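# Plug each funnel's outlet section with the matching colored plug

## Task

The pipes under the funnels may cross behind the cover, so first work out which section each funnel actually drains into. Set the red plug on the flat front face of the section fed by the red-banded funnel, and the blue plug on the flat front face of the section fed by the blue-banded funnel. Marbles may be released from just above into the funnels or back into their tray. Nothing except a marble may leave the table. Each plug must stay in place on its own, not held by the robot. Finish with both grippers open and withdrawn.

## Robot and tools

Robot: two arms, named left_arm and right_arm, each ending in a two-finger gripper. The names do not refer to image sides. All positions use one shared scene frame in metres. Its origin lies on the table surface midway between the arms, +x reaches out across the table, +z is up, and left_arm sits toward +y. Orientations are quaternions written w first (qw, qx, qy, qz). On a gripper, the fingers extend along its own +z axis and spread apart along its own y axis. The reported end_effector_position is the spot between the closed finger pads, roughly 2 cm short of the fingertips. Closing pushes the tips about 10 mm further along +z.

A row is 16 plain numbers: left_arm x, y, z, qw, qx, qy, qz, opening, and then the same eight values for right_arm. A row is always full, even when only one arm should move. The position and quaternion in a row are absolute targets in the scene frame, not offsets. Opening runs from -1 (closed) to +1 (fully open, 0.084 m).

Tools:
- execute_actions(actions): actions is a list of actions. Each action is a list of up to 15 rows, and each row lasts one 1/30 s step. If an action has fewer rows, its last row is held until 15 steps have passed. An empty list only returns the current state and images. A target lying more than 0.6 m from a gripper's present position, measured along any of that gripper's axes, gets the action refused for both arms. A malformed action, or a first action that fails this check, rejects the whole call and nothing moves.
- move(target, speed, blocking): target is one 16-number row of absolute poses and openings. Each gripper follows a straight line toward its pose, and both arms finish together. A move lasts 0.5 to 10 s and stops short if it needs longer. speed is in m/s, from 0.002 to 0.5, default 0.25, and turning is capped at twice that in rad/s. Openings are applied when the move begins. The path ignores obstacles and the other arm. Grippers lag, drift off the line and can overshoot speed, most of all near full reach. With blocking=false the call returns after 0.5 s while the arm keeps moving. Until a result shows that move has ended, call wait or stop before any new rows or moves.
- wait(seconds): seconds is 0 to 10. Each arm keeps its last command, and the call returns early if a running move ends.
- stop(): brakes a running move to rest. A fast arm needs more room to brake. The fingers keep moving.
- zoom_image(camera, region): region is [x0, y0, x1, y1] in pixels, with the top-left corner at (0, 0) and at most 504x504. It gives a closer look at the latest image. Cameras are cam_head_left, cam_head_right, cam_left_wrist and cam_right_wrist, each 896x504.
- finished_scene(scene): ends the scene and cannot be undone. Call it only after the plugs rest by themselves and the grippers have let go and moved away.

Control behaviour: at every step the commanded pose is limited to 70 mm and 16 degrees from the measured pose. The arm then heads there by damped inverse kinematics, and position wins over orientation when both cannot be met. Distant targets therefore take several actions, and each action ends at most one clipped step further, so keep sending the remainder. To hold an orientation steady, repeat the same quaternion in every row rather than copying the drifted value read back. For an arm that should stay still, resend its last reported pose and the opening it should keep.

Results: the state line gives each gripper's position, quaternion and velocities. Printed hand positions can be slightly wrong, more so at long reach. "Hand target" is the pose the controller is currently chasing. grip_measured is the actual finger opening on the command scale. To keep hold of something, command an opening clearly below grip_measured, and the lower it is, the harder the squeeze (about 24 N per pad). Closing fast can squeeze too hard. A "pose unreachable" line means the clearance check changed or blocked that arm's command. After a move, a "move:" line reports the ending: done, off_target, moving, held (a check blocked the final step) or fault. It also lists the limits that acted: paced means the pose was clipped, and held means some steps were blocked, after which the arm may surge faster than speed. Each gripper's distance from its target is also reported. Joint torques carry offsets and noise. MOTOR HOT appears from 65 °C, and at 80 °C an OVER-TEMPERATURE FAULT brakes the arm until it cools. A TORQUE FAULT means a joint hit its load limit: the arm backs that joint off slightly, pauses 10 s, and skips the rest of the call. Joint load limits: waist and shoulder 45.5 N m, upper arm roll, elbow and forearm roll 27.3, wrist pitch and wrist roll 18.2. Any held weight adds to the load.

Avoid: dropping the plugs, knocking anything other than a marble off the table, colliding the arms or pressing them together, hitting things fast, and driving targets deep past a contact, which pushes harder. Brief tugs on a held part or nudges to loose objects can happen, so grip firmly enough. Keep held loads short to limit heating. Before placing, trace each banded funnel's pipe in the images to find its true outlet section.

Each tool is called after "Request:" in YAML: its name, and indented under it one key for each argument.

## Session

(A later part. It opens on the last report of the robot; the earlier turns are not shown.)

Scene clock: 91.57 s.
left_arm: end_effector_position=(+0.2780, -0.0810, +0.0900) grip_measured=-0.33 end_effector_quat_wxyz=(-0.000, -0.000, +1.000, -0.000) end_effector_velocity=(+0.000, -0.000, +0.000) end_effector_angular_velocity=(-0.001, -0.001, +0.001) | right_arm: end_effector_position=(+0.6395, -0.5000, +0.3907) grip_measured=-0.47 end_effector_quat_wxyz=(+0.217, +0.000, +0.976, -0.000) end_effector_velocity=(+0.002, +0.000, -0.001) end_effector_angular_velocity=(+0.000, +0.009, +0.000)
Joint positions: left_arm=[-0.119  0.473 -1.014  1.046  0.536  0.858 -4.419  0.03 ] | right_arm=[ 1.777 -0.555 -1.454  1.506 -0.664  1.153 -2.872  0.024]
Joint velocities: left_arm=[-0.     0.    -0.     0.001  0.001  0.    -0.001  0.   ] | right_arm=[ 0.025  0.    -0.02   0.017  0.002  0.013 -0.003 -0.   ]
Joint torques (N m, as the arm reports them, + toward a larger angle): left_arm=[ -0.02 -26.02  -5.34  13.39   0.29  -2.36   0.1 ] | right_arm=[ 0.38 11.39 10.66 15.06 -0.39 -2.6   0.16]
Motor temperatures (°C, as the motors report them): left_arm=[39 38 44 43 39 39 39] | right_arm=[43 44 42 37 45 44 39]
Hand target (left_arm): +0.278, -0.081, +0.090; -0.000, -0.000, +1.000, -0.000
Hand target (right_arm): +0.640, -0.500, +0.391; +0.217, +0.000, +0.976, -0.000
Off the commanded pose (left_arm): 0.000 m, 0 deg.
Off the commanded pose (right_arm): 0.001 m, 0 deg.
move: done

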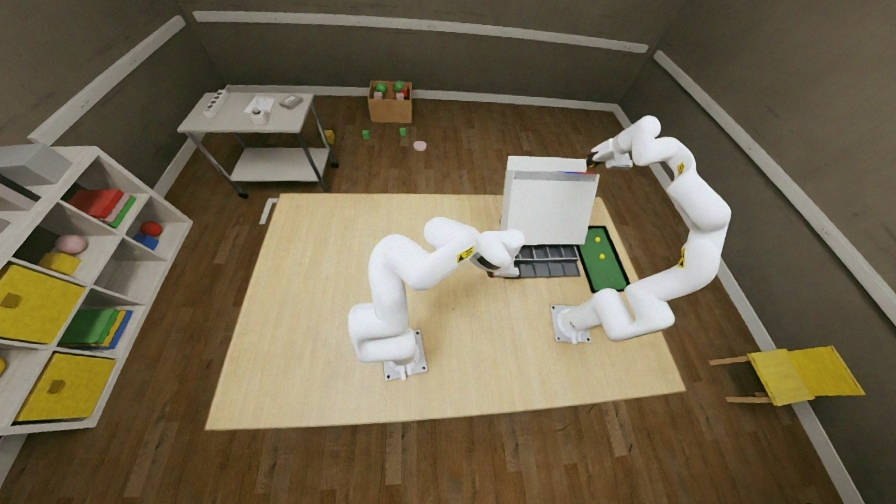

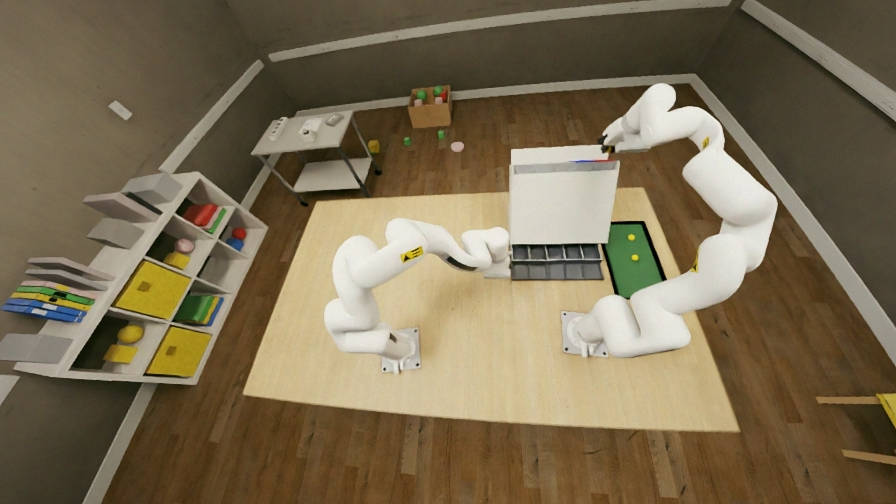

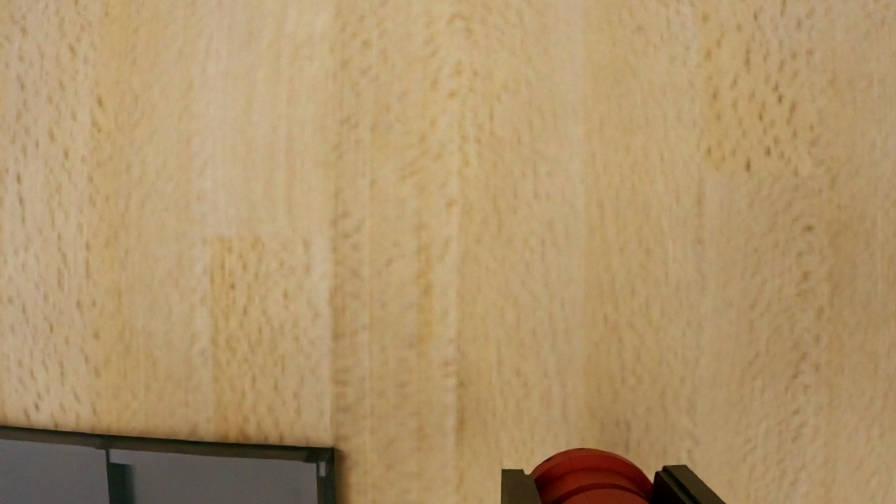

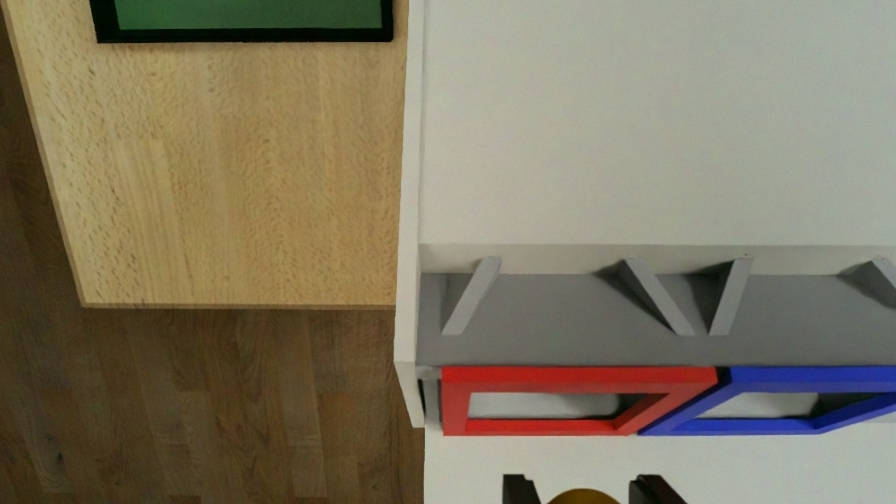

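Request:
execute_actions:
  actions:
    - [[0.278,-0.081,0.09,0,0,1,0,-0.8,0.641,-0.499,0.386,0.216,0,0.976,0,-0.8],[0.278,-0.081,0.09,0,0,1,0,-0.8,0.642,-0.498,0.382,0.216,0,0.976,0,-0.8],[0.278,-0.081,0.09,0,0,1,0,-0.8,0.643,-0.497,0.378,0.216,0,0.976,0,-0.8],[0.278,-0.081,0.09,0,0,1,0,-0.8,0.644,-0.496,0.374,0.216,0,0.976,0,-0.8],[0.278,-0.081,0.09,0,0,1,0,-0.8,0.645,-0.496,0.371,0.216,0,0.976,0,-0.8]]
    - [[0.278,-0.081,0.09,0,0,1,0,-0.8,0.645,-0.496,0.371,0.216,0,0.976,0,0]]

Request:
move:
  target: [0.278,-0.081,0.09,0,0,1,0,-0.8,0.57,-0.60,0.40,0.216,0,0.976,0,0]
  speed: 0.3

Scene clock: 107.60 s.
left_arm: end_effector_position=(+0.2780, -0.0810, +0.0900) grip_measured=-0.33 end_effector_quat_wxyz=(+0.000, -0.000, +1.000, +0.000) end_effector_velocity=(-0.001, -0.001, +0.001) end_effector_angular_velocity=(-0.001, -0.001, -0.002) | right_arm: end_effector_position=(+0.6450, -0.4960, +0.3710) grip_measured=-0.01 end_effector_quat_wxyz=(+0.216, +0.000, +0.976, -0.000) end_effector_velocity=(+0.000, +0.000, +0.000) end_effector_angular_velocity=(-0.002, -0.000, +0.003)
Joint positions: left_arm=[-0.119  0.473 -1.014  1.046  0.536  0.858 -4.419  0.03 ] | right_arm=[ 1.8   -0.563 -1.489  1.47  -0.683  1.109 -2.852  0.044]
Joint velocities: left_arm=[-0.003 -0.    -0.     0.001  0.     0.    -0.001  0.   ] | right_arm=[ 0.     0.001 -0.    -0.    -0.    -0.001 -0.003  0.   ]
Joint torques (N m, as the arm reports them, + toward a larger angle): left_arm=[  0.39 -25.33  -5.84  13.51   0.27  -2.28   0.34] | right_arm=[ 0.84 10.95 11.03 15.08 -0.18 -2.48  0.34]
Motor temperatures (°C, as the motors report them): left_arm=[39 38 44 43 39 39 39] | right_arm=[43 44 42 38 45 44 39]
Hand target (left_arm): +0.278, -0.081, +0.090; +0.000, +0.000, +1.000, -0.000
Hand target (right_arm): +0.645, -0.496, +0.371; +0.216, +0.000, +0.976, -0.000
Off the commanded pose (left_arm): 0.000 m, 0 deg.
Off the commanded pose (right_arm): 0.000 m, 0 deg.

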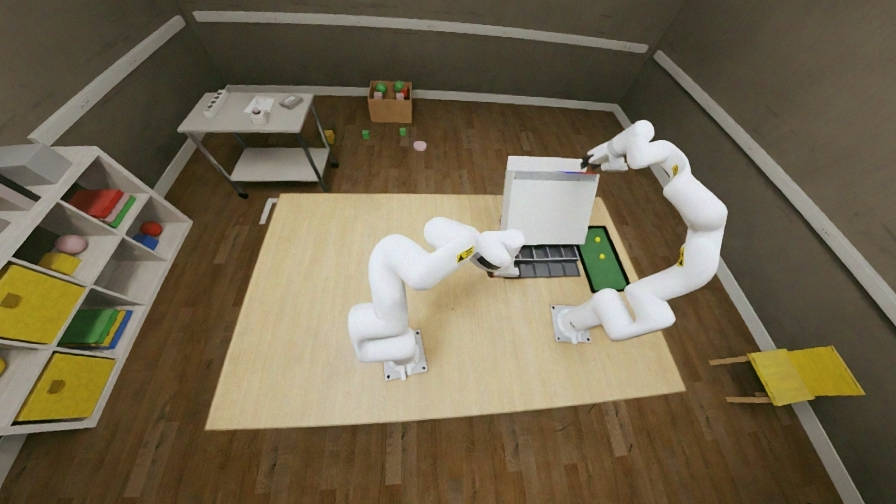

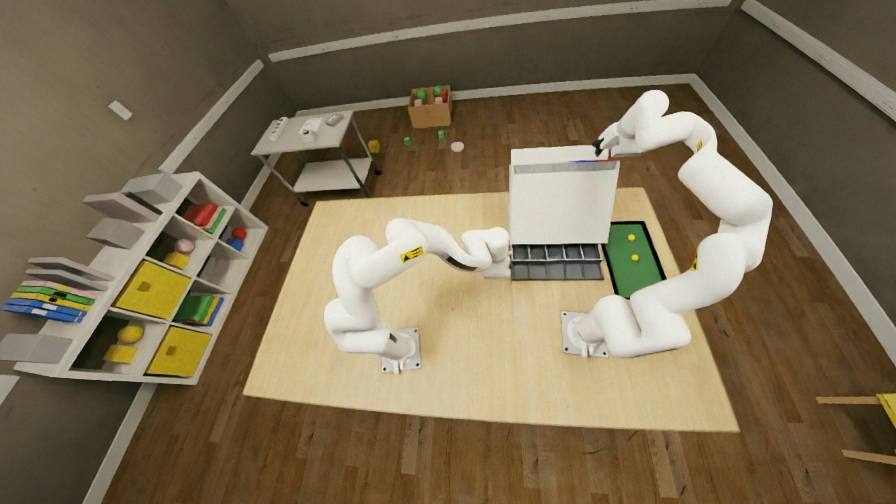

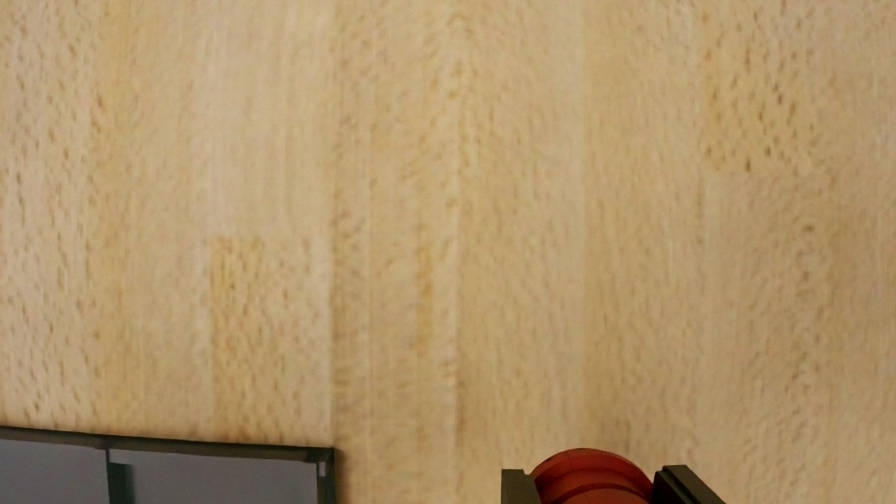

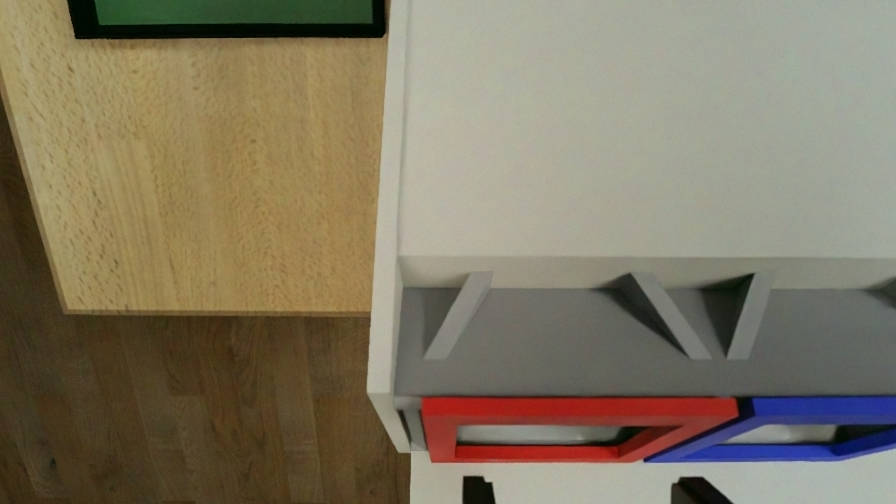

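Scene clock: 108.77 s.
left_arm: end_effector_position=(+0.2780, -0.0810, +0.0900) grip_measured=-0.33 end_effector_quat_wxyz=(-0.000, +0.000, +1.000, -0.000) end_effector_velocity=(+0.000, +0.000, +0.000) end_effector_angular_velocity=(+0.000, +0.001, +0.003) | right_arm: end_effector_position=(+0.5706, -0.5994, +0.3995) grip_measured=-0.01 end_effector_quat_wxyz=(+0.215, -0.000, +0.977, +0.000) end_effector_velocity=(-0.002, -0.002, +0.001) end_effector_angular_velocity=(-0.002, -0.002, +0.001)
Joint positions: left_arm=[-0.119  0.473 -1.014  1.046  0.536  0.858 -4.419  0.03 ] | right_arm=[ 1.382 -0.673 -1.218  1.395 -0.672  1.215 -3.033  0.044]
Joint velocities: left_arm=[ 0.001 -0.     0.     0.    -0.001  0.001 -0.001 -0.   ] | right_arm=[-0.009 -0.003  0.007 -0.004 -0.001 -0.    -0.003 -0.   ]
Joint torques (N m, as the arm reports them, + toward a larger angle): left_arm=[  0.51 -25.64  -5.83  13.35   0.13  -2.47  -0.09] | right_arm=[ 1.29  8.85 12.26 14.07 -0.32 -2.35 -0.27]
Motor temperatures (°C, as the motors report them): left_arm=[39 38 44 43 39 39 39] | right_arm=[43 44 42 38 45 44 39]
Hand target (left_arm): +0.278, -0.081, +0.090; +0.000, +0.000, +1.000, +0.000
Hand target (right_arm): +0.570, -0.600, +0.400; +0.215, -0.000, +0.977, +0.000
Off the commanded pose (left_arm): 0.000 m, 0 deg.
Off the commanded pose (right_arm): 0.001 m, 0 deg.
move: done

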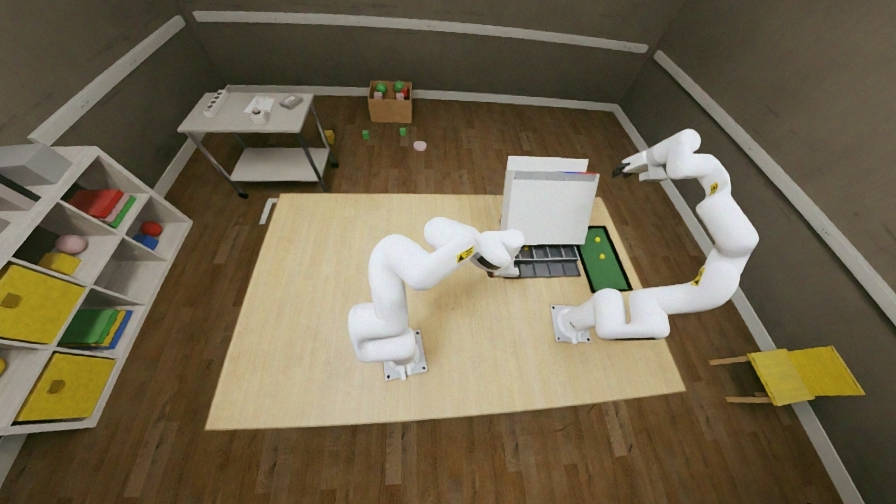

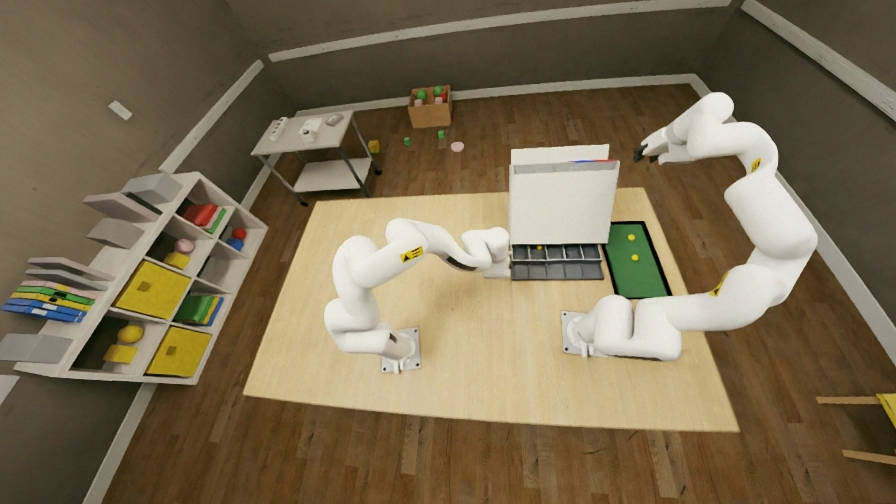

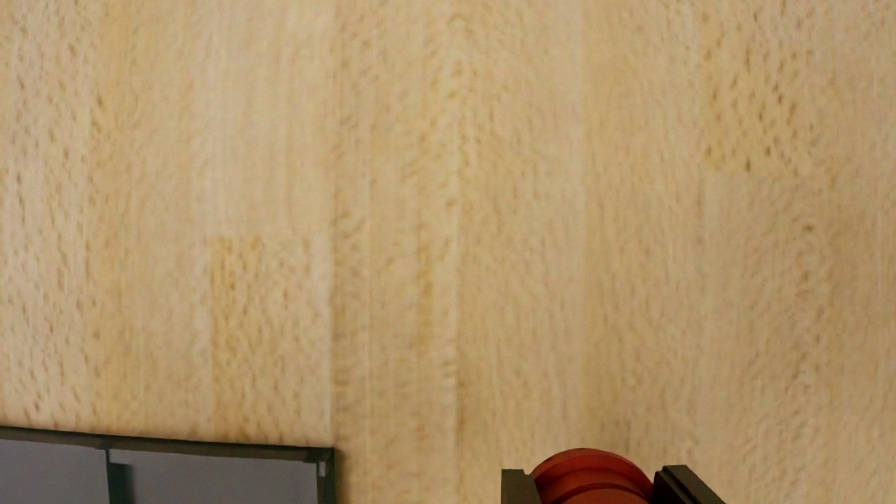

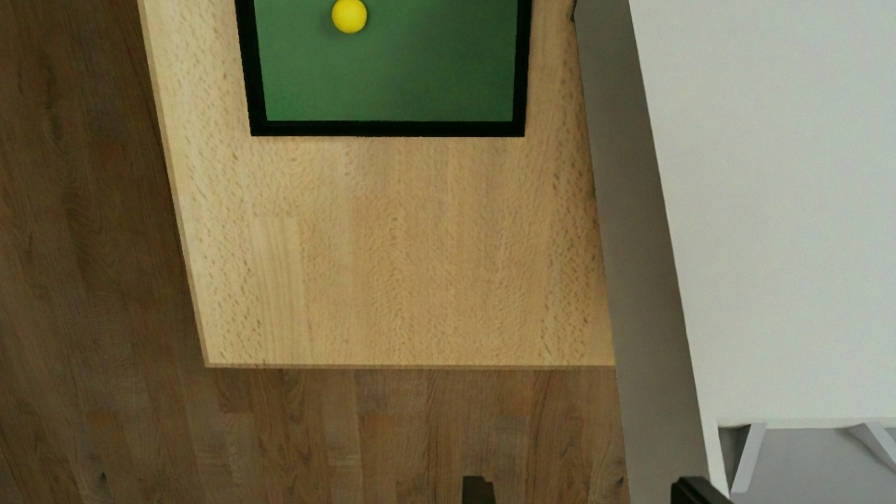

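Request:
move:
  target: [0.313,-0.268,0.09,0,0,1,0,-0.8,0.478,-0.70,0.10,0,0,1,0,0]
  speed: 0.35

Scene clock: 117.73 s.
left_arm: end_effector_position=(+0.3139, -0.2676, +0.0892) grip_measured=-0.33 end_effector_quat_wxyz=(+0.001, +0.000, +1.000, +0.000) end_effector_velocity=(+0.001, -0.001, +0.001) end_effector_angular_velocity=(+0.008, +0.002, +0.001) | right_arm: end_effector_position=(+0.4776, -0.7006, +0.1013) grip_measured=-0.01 end_effector_quat_wxyz=(+0.000, -0.000, +1.000, +0.000) end_effector_velocity=(+0.000, -0.001, -0.002) end_effector_angular_velocity=(+0.002, +0.002, -0.001)
Joint positions: left_arm=[-0.741  0.999 -0.812  1.97   0.704  1.243 -4.495  0.03 ] | right_arm=[ 1.5   -0.822 -1.793  1.139 -0.914  1.124 -3.117  0.044]
Joint velocities: left_arm=[-0.014  0.012  0.004  0.032 -0.001  0.021  0.007  0.   ] | right_arm=[ 0.006 -0.004 -0.007  0.004 -0.002  0.     0.    -0.   ]
Joint torques (N m, as the arm reports them, + toward a larger angle): left_arm=[  0.44 -49.61  -7.65  13.05   0.2   -2.39   0.02] | right_arm=[ 0.45 14.93 14.51 11.64 -0.02 -1.4   0.09]
Motor temperatures (°C, as the motors report them): left_arm=[39 38 45 43 39 39 39] | right_arm=[43 44 42 38 45 44 39]
Hand target (left_arm): +0.314, -0.268, +0.089; +0.001, +0.000, +1.000, +0.001
Hand target (right_arm): +0.478, -0.701, +0.101; +0.000, -0.000, +1.000, +0.000
Off the commanded pose (left_arm): 0.001 m, 0 deg.
Off the commanded pose (right_arm): 0.002 m, 0 deg.
move: done; limits=paced

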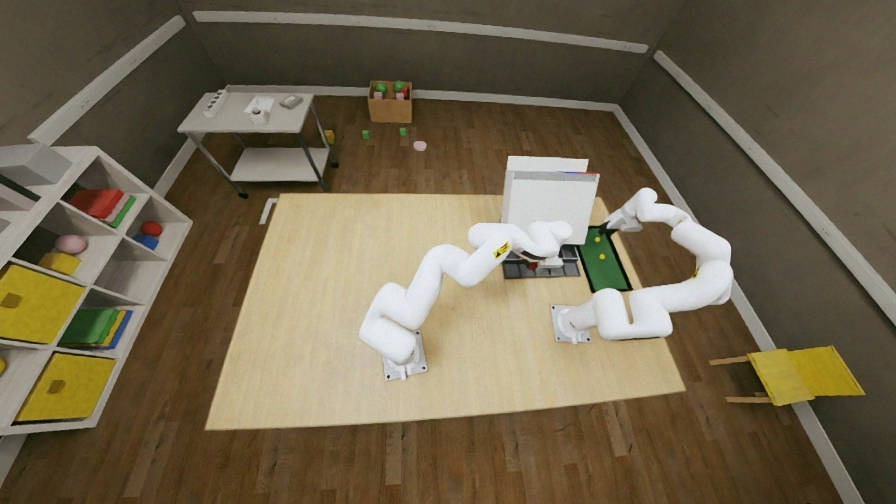

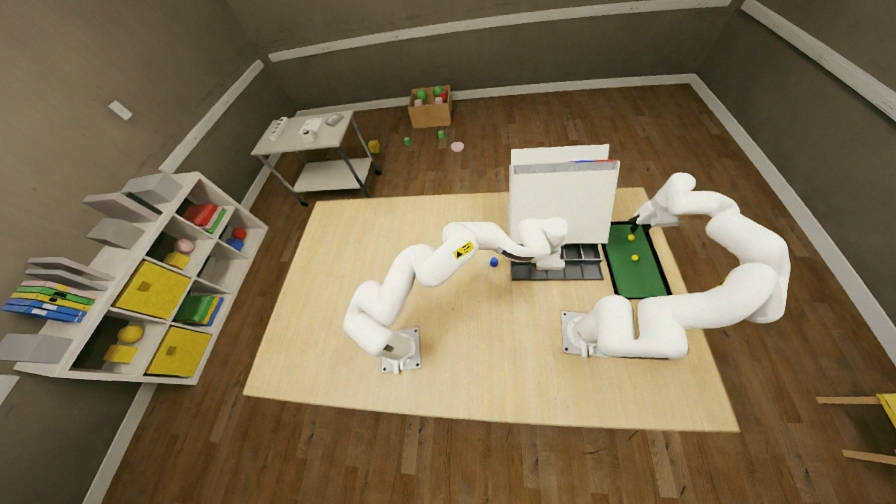

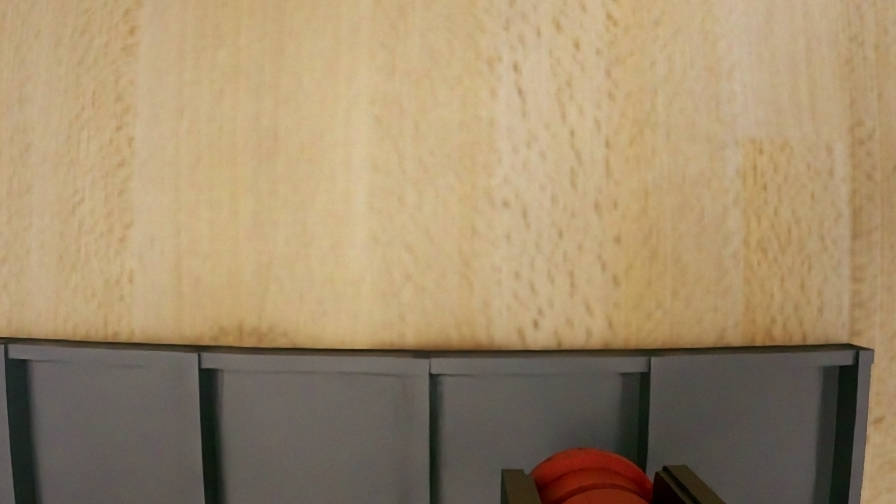

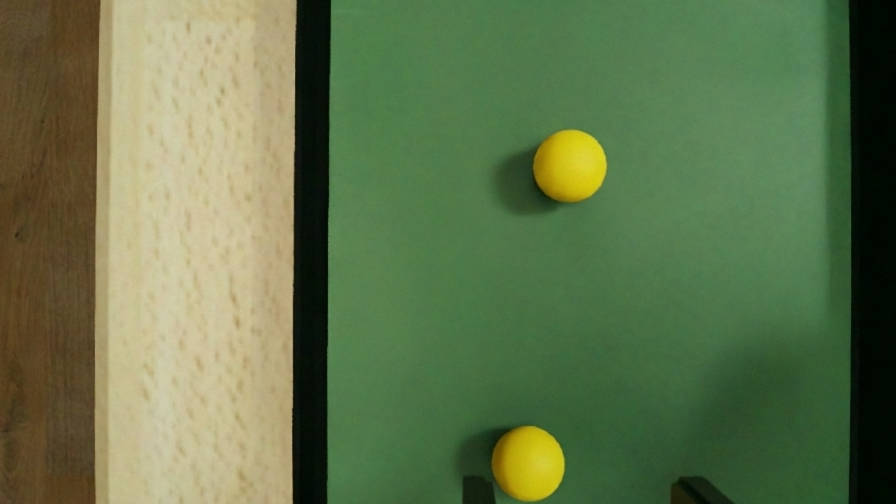

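Request:
move:
  target: [0.313,-0.272,0.040,0,0,1,0,-0.8,0.482,-0.703,0.030,0,0,1,0,0]
  speed: 0.12

Request:
execute_actions:
  actions:
    - [[0.313,-0.272,0.040,0,0,1,0,-0.5,0.482,-0.703,0.030,0,0,1,0,-0.1],[0.313,-0.272,0.040,0,0,1,0,-0.35,0.482,-0.703,0.030,0,0,1,0,-0.2],[0.313,-0.272,0.040,0,0,1,0,-0.3,0.482,-0.703,0.030,0,0,1,0,-0.28],[0.313,-0.272,0.040,0,0,1,0,-0.2,0.482,-0.703,0.030,0,0,1,0,-0.35],[0.313,-0.272,0.040,0,0,1,0,-0.1,0.482,-0.703,0.030,0,0,1,0,-0.42],[0.313,-0.272,0.040,0,0,1,0,0.05,0.482,-0.703,0.030,0,0,1,0,-0.48],[0.313,-0.272,0.040,0,0,1,0,0.05,0.482,-0.703,0.030,0,0,1,0,-0.55],[0.313,-0.272,0.040,0,0,1,0,0.05,0.482,-0.703,0.030,0,0,1,0,-0.62],[0.313,-0.272,0.040,0,0,1,0,0.05,0.482,-0.703,0.030,0,0,1,0,-0.7],[0.313,-0.272,0.040,0,0,1,0,0.05,0.482,-0.703,0.030,0,0,1,0,-0.8]]

Scene clock: 136.90 s.
left_arm: end_effector_position=(+0.3130, -0.2720, +0.0404) grip_measured=-0.33 end_effector_quat_wxyz=(+0.000, +0.000, +1.000, -0.000) end_effector_velocity=(-0.001, +0.001, -0.003) end_effector_angular_velocity=(+0.004, +0.002, -0.001) | right_arm: end_effector_position=(+0.4820, -0.7032, +0.0306) grip_measured=-0.01 end_effector_quat_wxyz=(+0.000, -0.000, +1.000, -0.000) end_effector_velocity=(-0.000, -0.001, -0.003) end_effector_angular_velocity=(-0.000, +0.002, -0.002)
Joint positions: left_arm=[-0.759  1.075 -0.78   1.967  0.738  1.166 -4.512  0.03 ] | right_arm=[ 1.602 -0.921 -1.956  1.14  -1.048  1.018 -3.056  0.044]
Joint velocities: left_arm=[-0.002  0.005  0.003 -0.     0.    -0.     0.001 -0.   ] | right_arm=[ 0.005 -0.003 -0.007  0.002 -0.004 -0.003  0.002 -0.   ]
Joint torques (N m, as the arm reports them, + toward a larger angle): left_arm=[ -0.1  -50.75  -7.79  12.64   0.14  -2.44   0.1 ] | right_arm=[ 1.12 17.28 14.98  9.77 -0.35 -1.34 -0.07]
Motor temperatures (°C, as the motors report them): left_arm=[39 38 45 43 39 39 39] | right_arm=[43 44 42 38 45 44 39]
Hand target (left_arm): +0.313, -0.272, +0.040; +0.000, +0.000, +1.000, +0.000
Hand target (right_arm): +0.482, -0.703, +0.030; +0.000, -0.000, +1.000, -0.000
Off the commanded pose (left_arm): 0.000 m, 0 deg.
Off the commanded pose (right_arm): 0.001 m, 0 deg.
move: done

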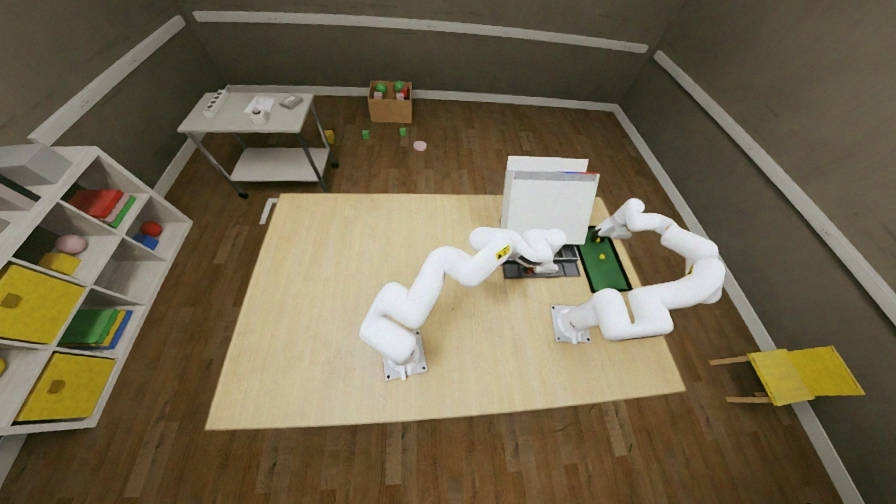

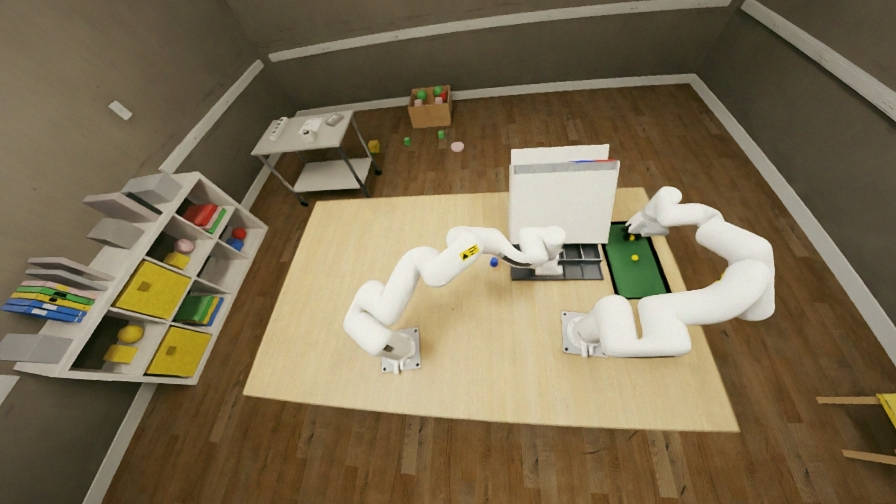

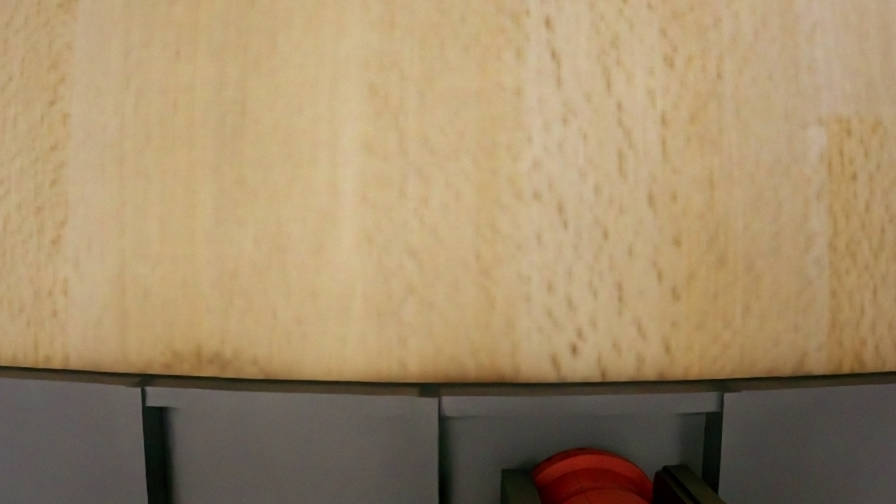

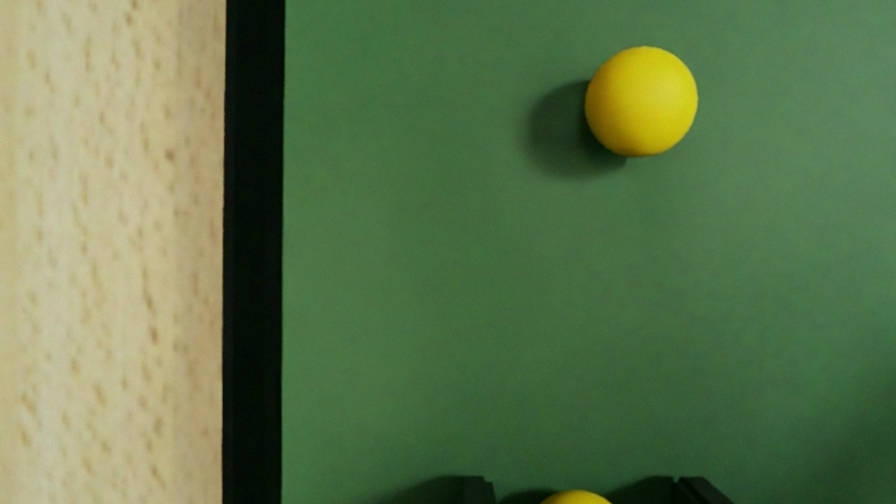

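Scene clock: 137.40 s.
left_arm: end_effector_position=(+0.3130, -0.2720, +0.0400) grip_measured=+0.04 end_effector_quat_wxyz=(+0.000, +0.000, +1.000, -0.000) end_effector_velocity=(-0.000, -0.000, -0.000) end_effector_angular_velocity=(+0.001, -0.001, -0.002) | right_arm: end_effector_position=(+0.4820, -0.7030, +0.0300) grip_measured=-0.47 end_effector_quat_wxyz=(+0.000, -0.000, +1.000, -0.000) end_effector_velocity=(+0.000, +0.000, -0.000) end_effector_angular_velocity=(+0.001, -0.000, -0.001)
Joint positions: left_arm=[-0.76   1.076 -0.78   1.968  0.738  1.167 -4.511  0.046] | right_arm=[ 1.603 -0.921 -1.957  1.14  -1.049  1.018 -3.055  0.024]
Joint velocities: left_arm=[-0.001  0.001  0.     0.     0.001 -0.     0.001  0.   ] | right_arm=[-0.    -0.001  0.    -0.    -0.     0.     0.001 -0.   ]
Joint torques (N m, as the arm reports them, + toward a larger angle): left_arm=[  0.16 -50.26  -7.88  12.51   0.38  -2.33   0.18] | right_arm=[ 1.25 17.78 14.7   9.9  -0.14 -1.26 -0.07]
Motor temperatures (°C, as the motors report them): left_arm=[39 38 45 43 39 39 39] | right_arm=[43 44 42 38 45 44 39]
Hand target (left_arm): +0.313, -0.272, +0.040; +0.000, +0.000, +1.000, +0.000
Hand target (right_arm): +0.482, -0.703, +0.030; +0.000, -0.000, +1.000, -0.000
Off the commanded pose (left_arm): 0.000 m, 0 deg.
Off the commanded pose (right_arm): 0.000 m, 0 deg.

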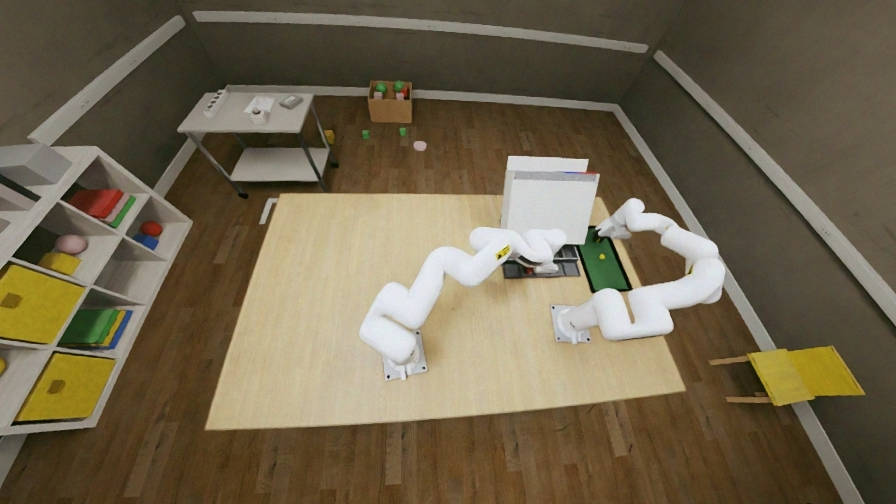

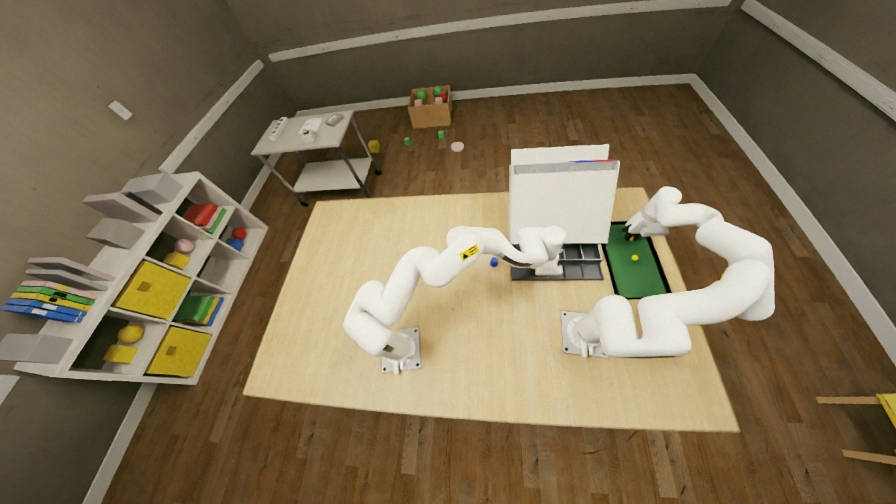

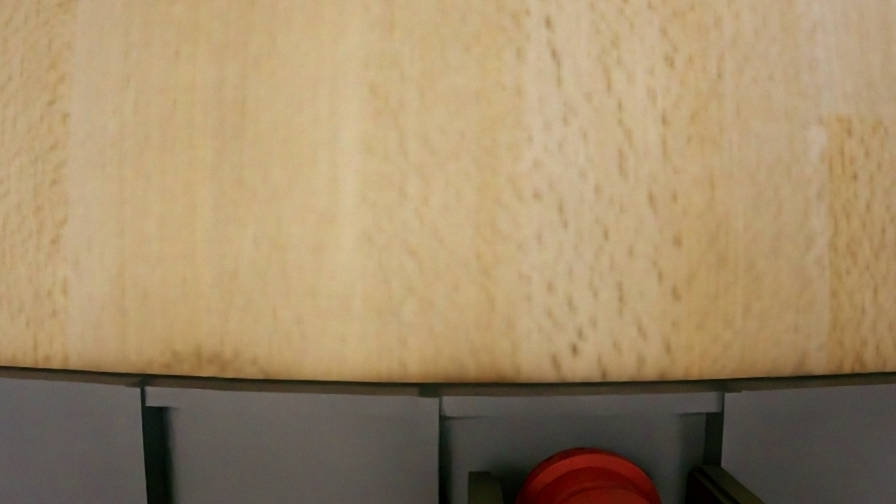

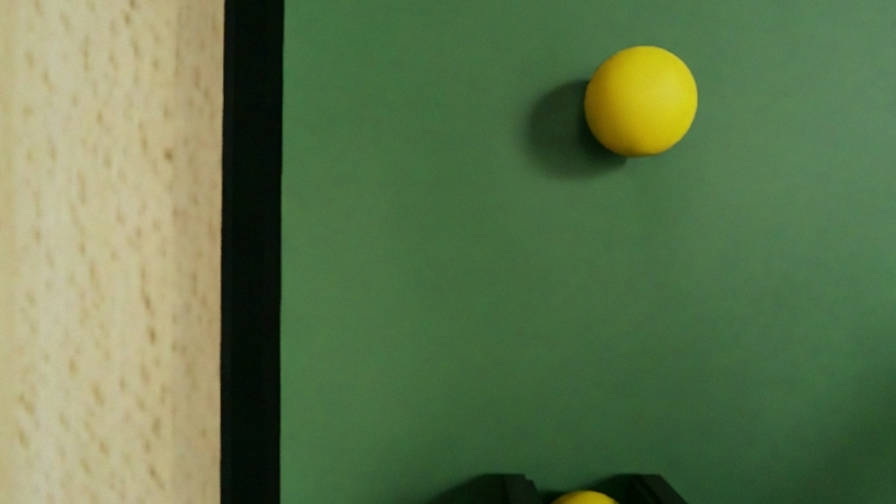

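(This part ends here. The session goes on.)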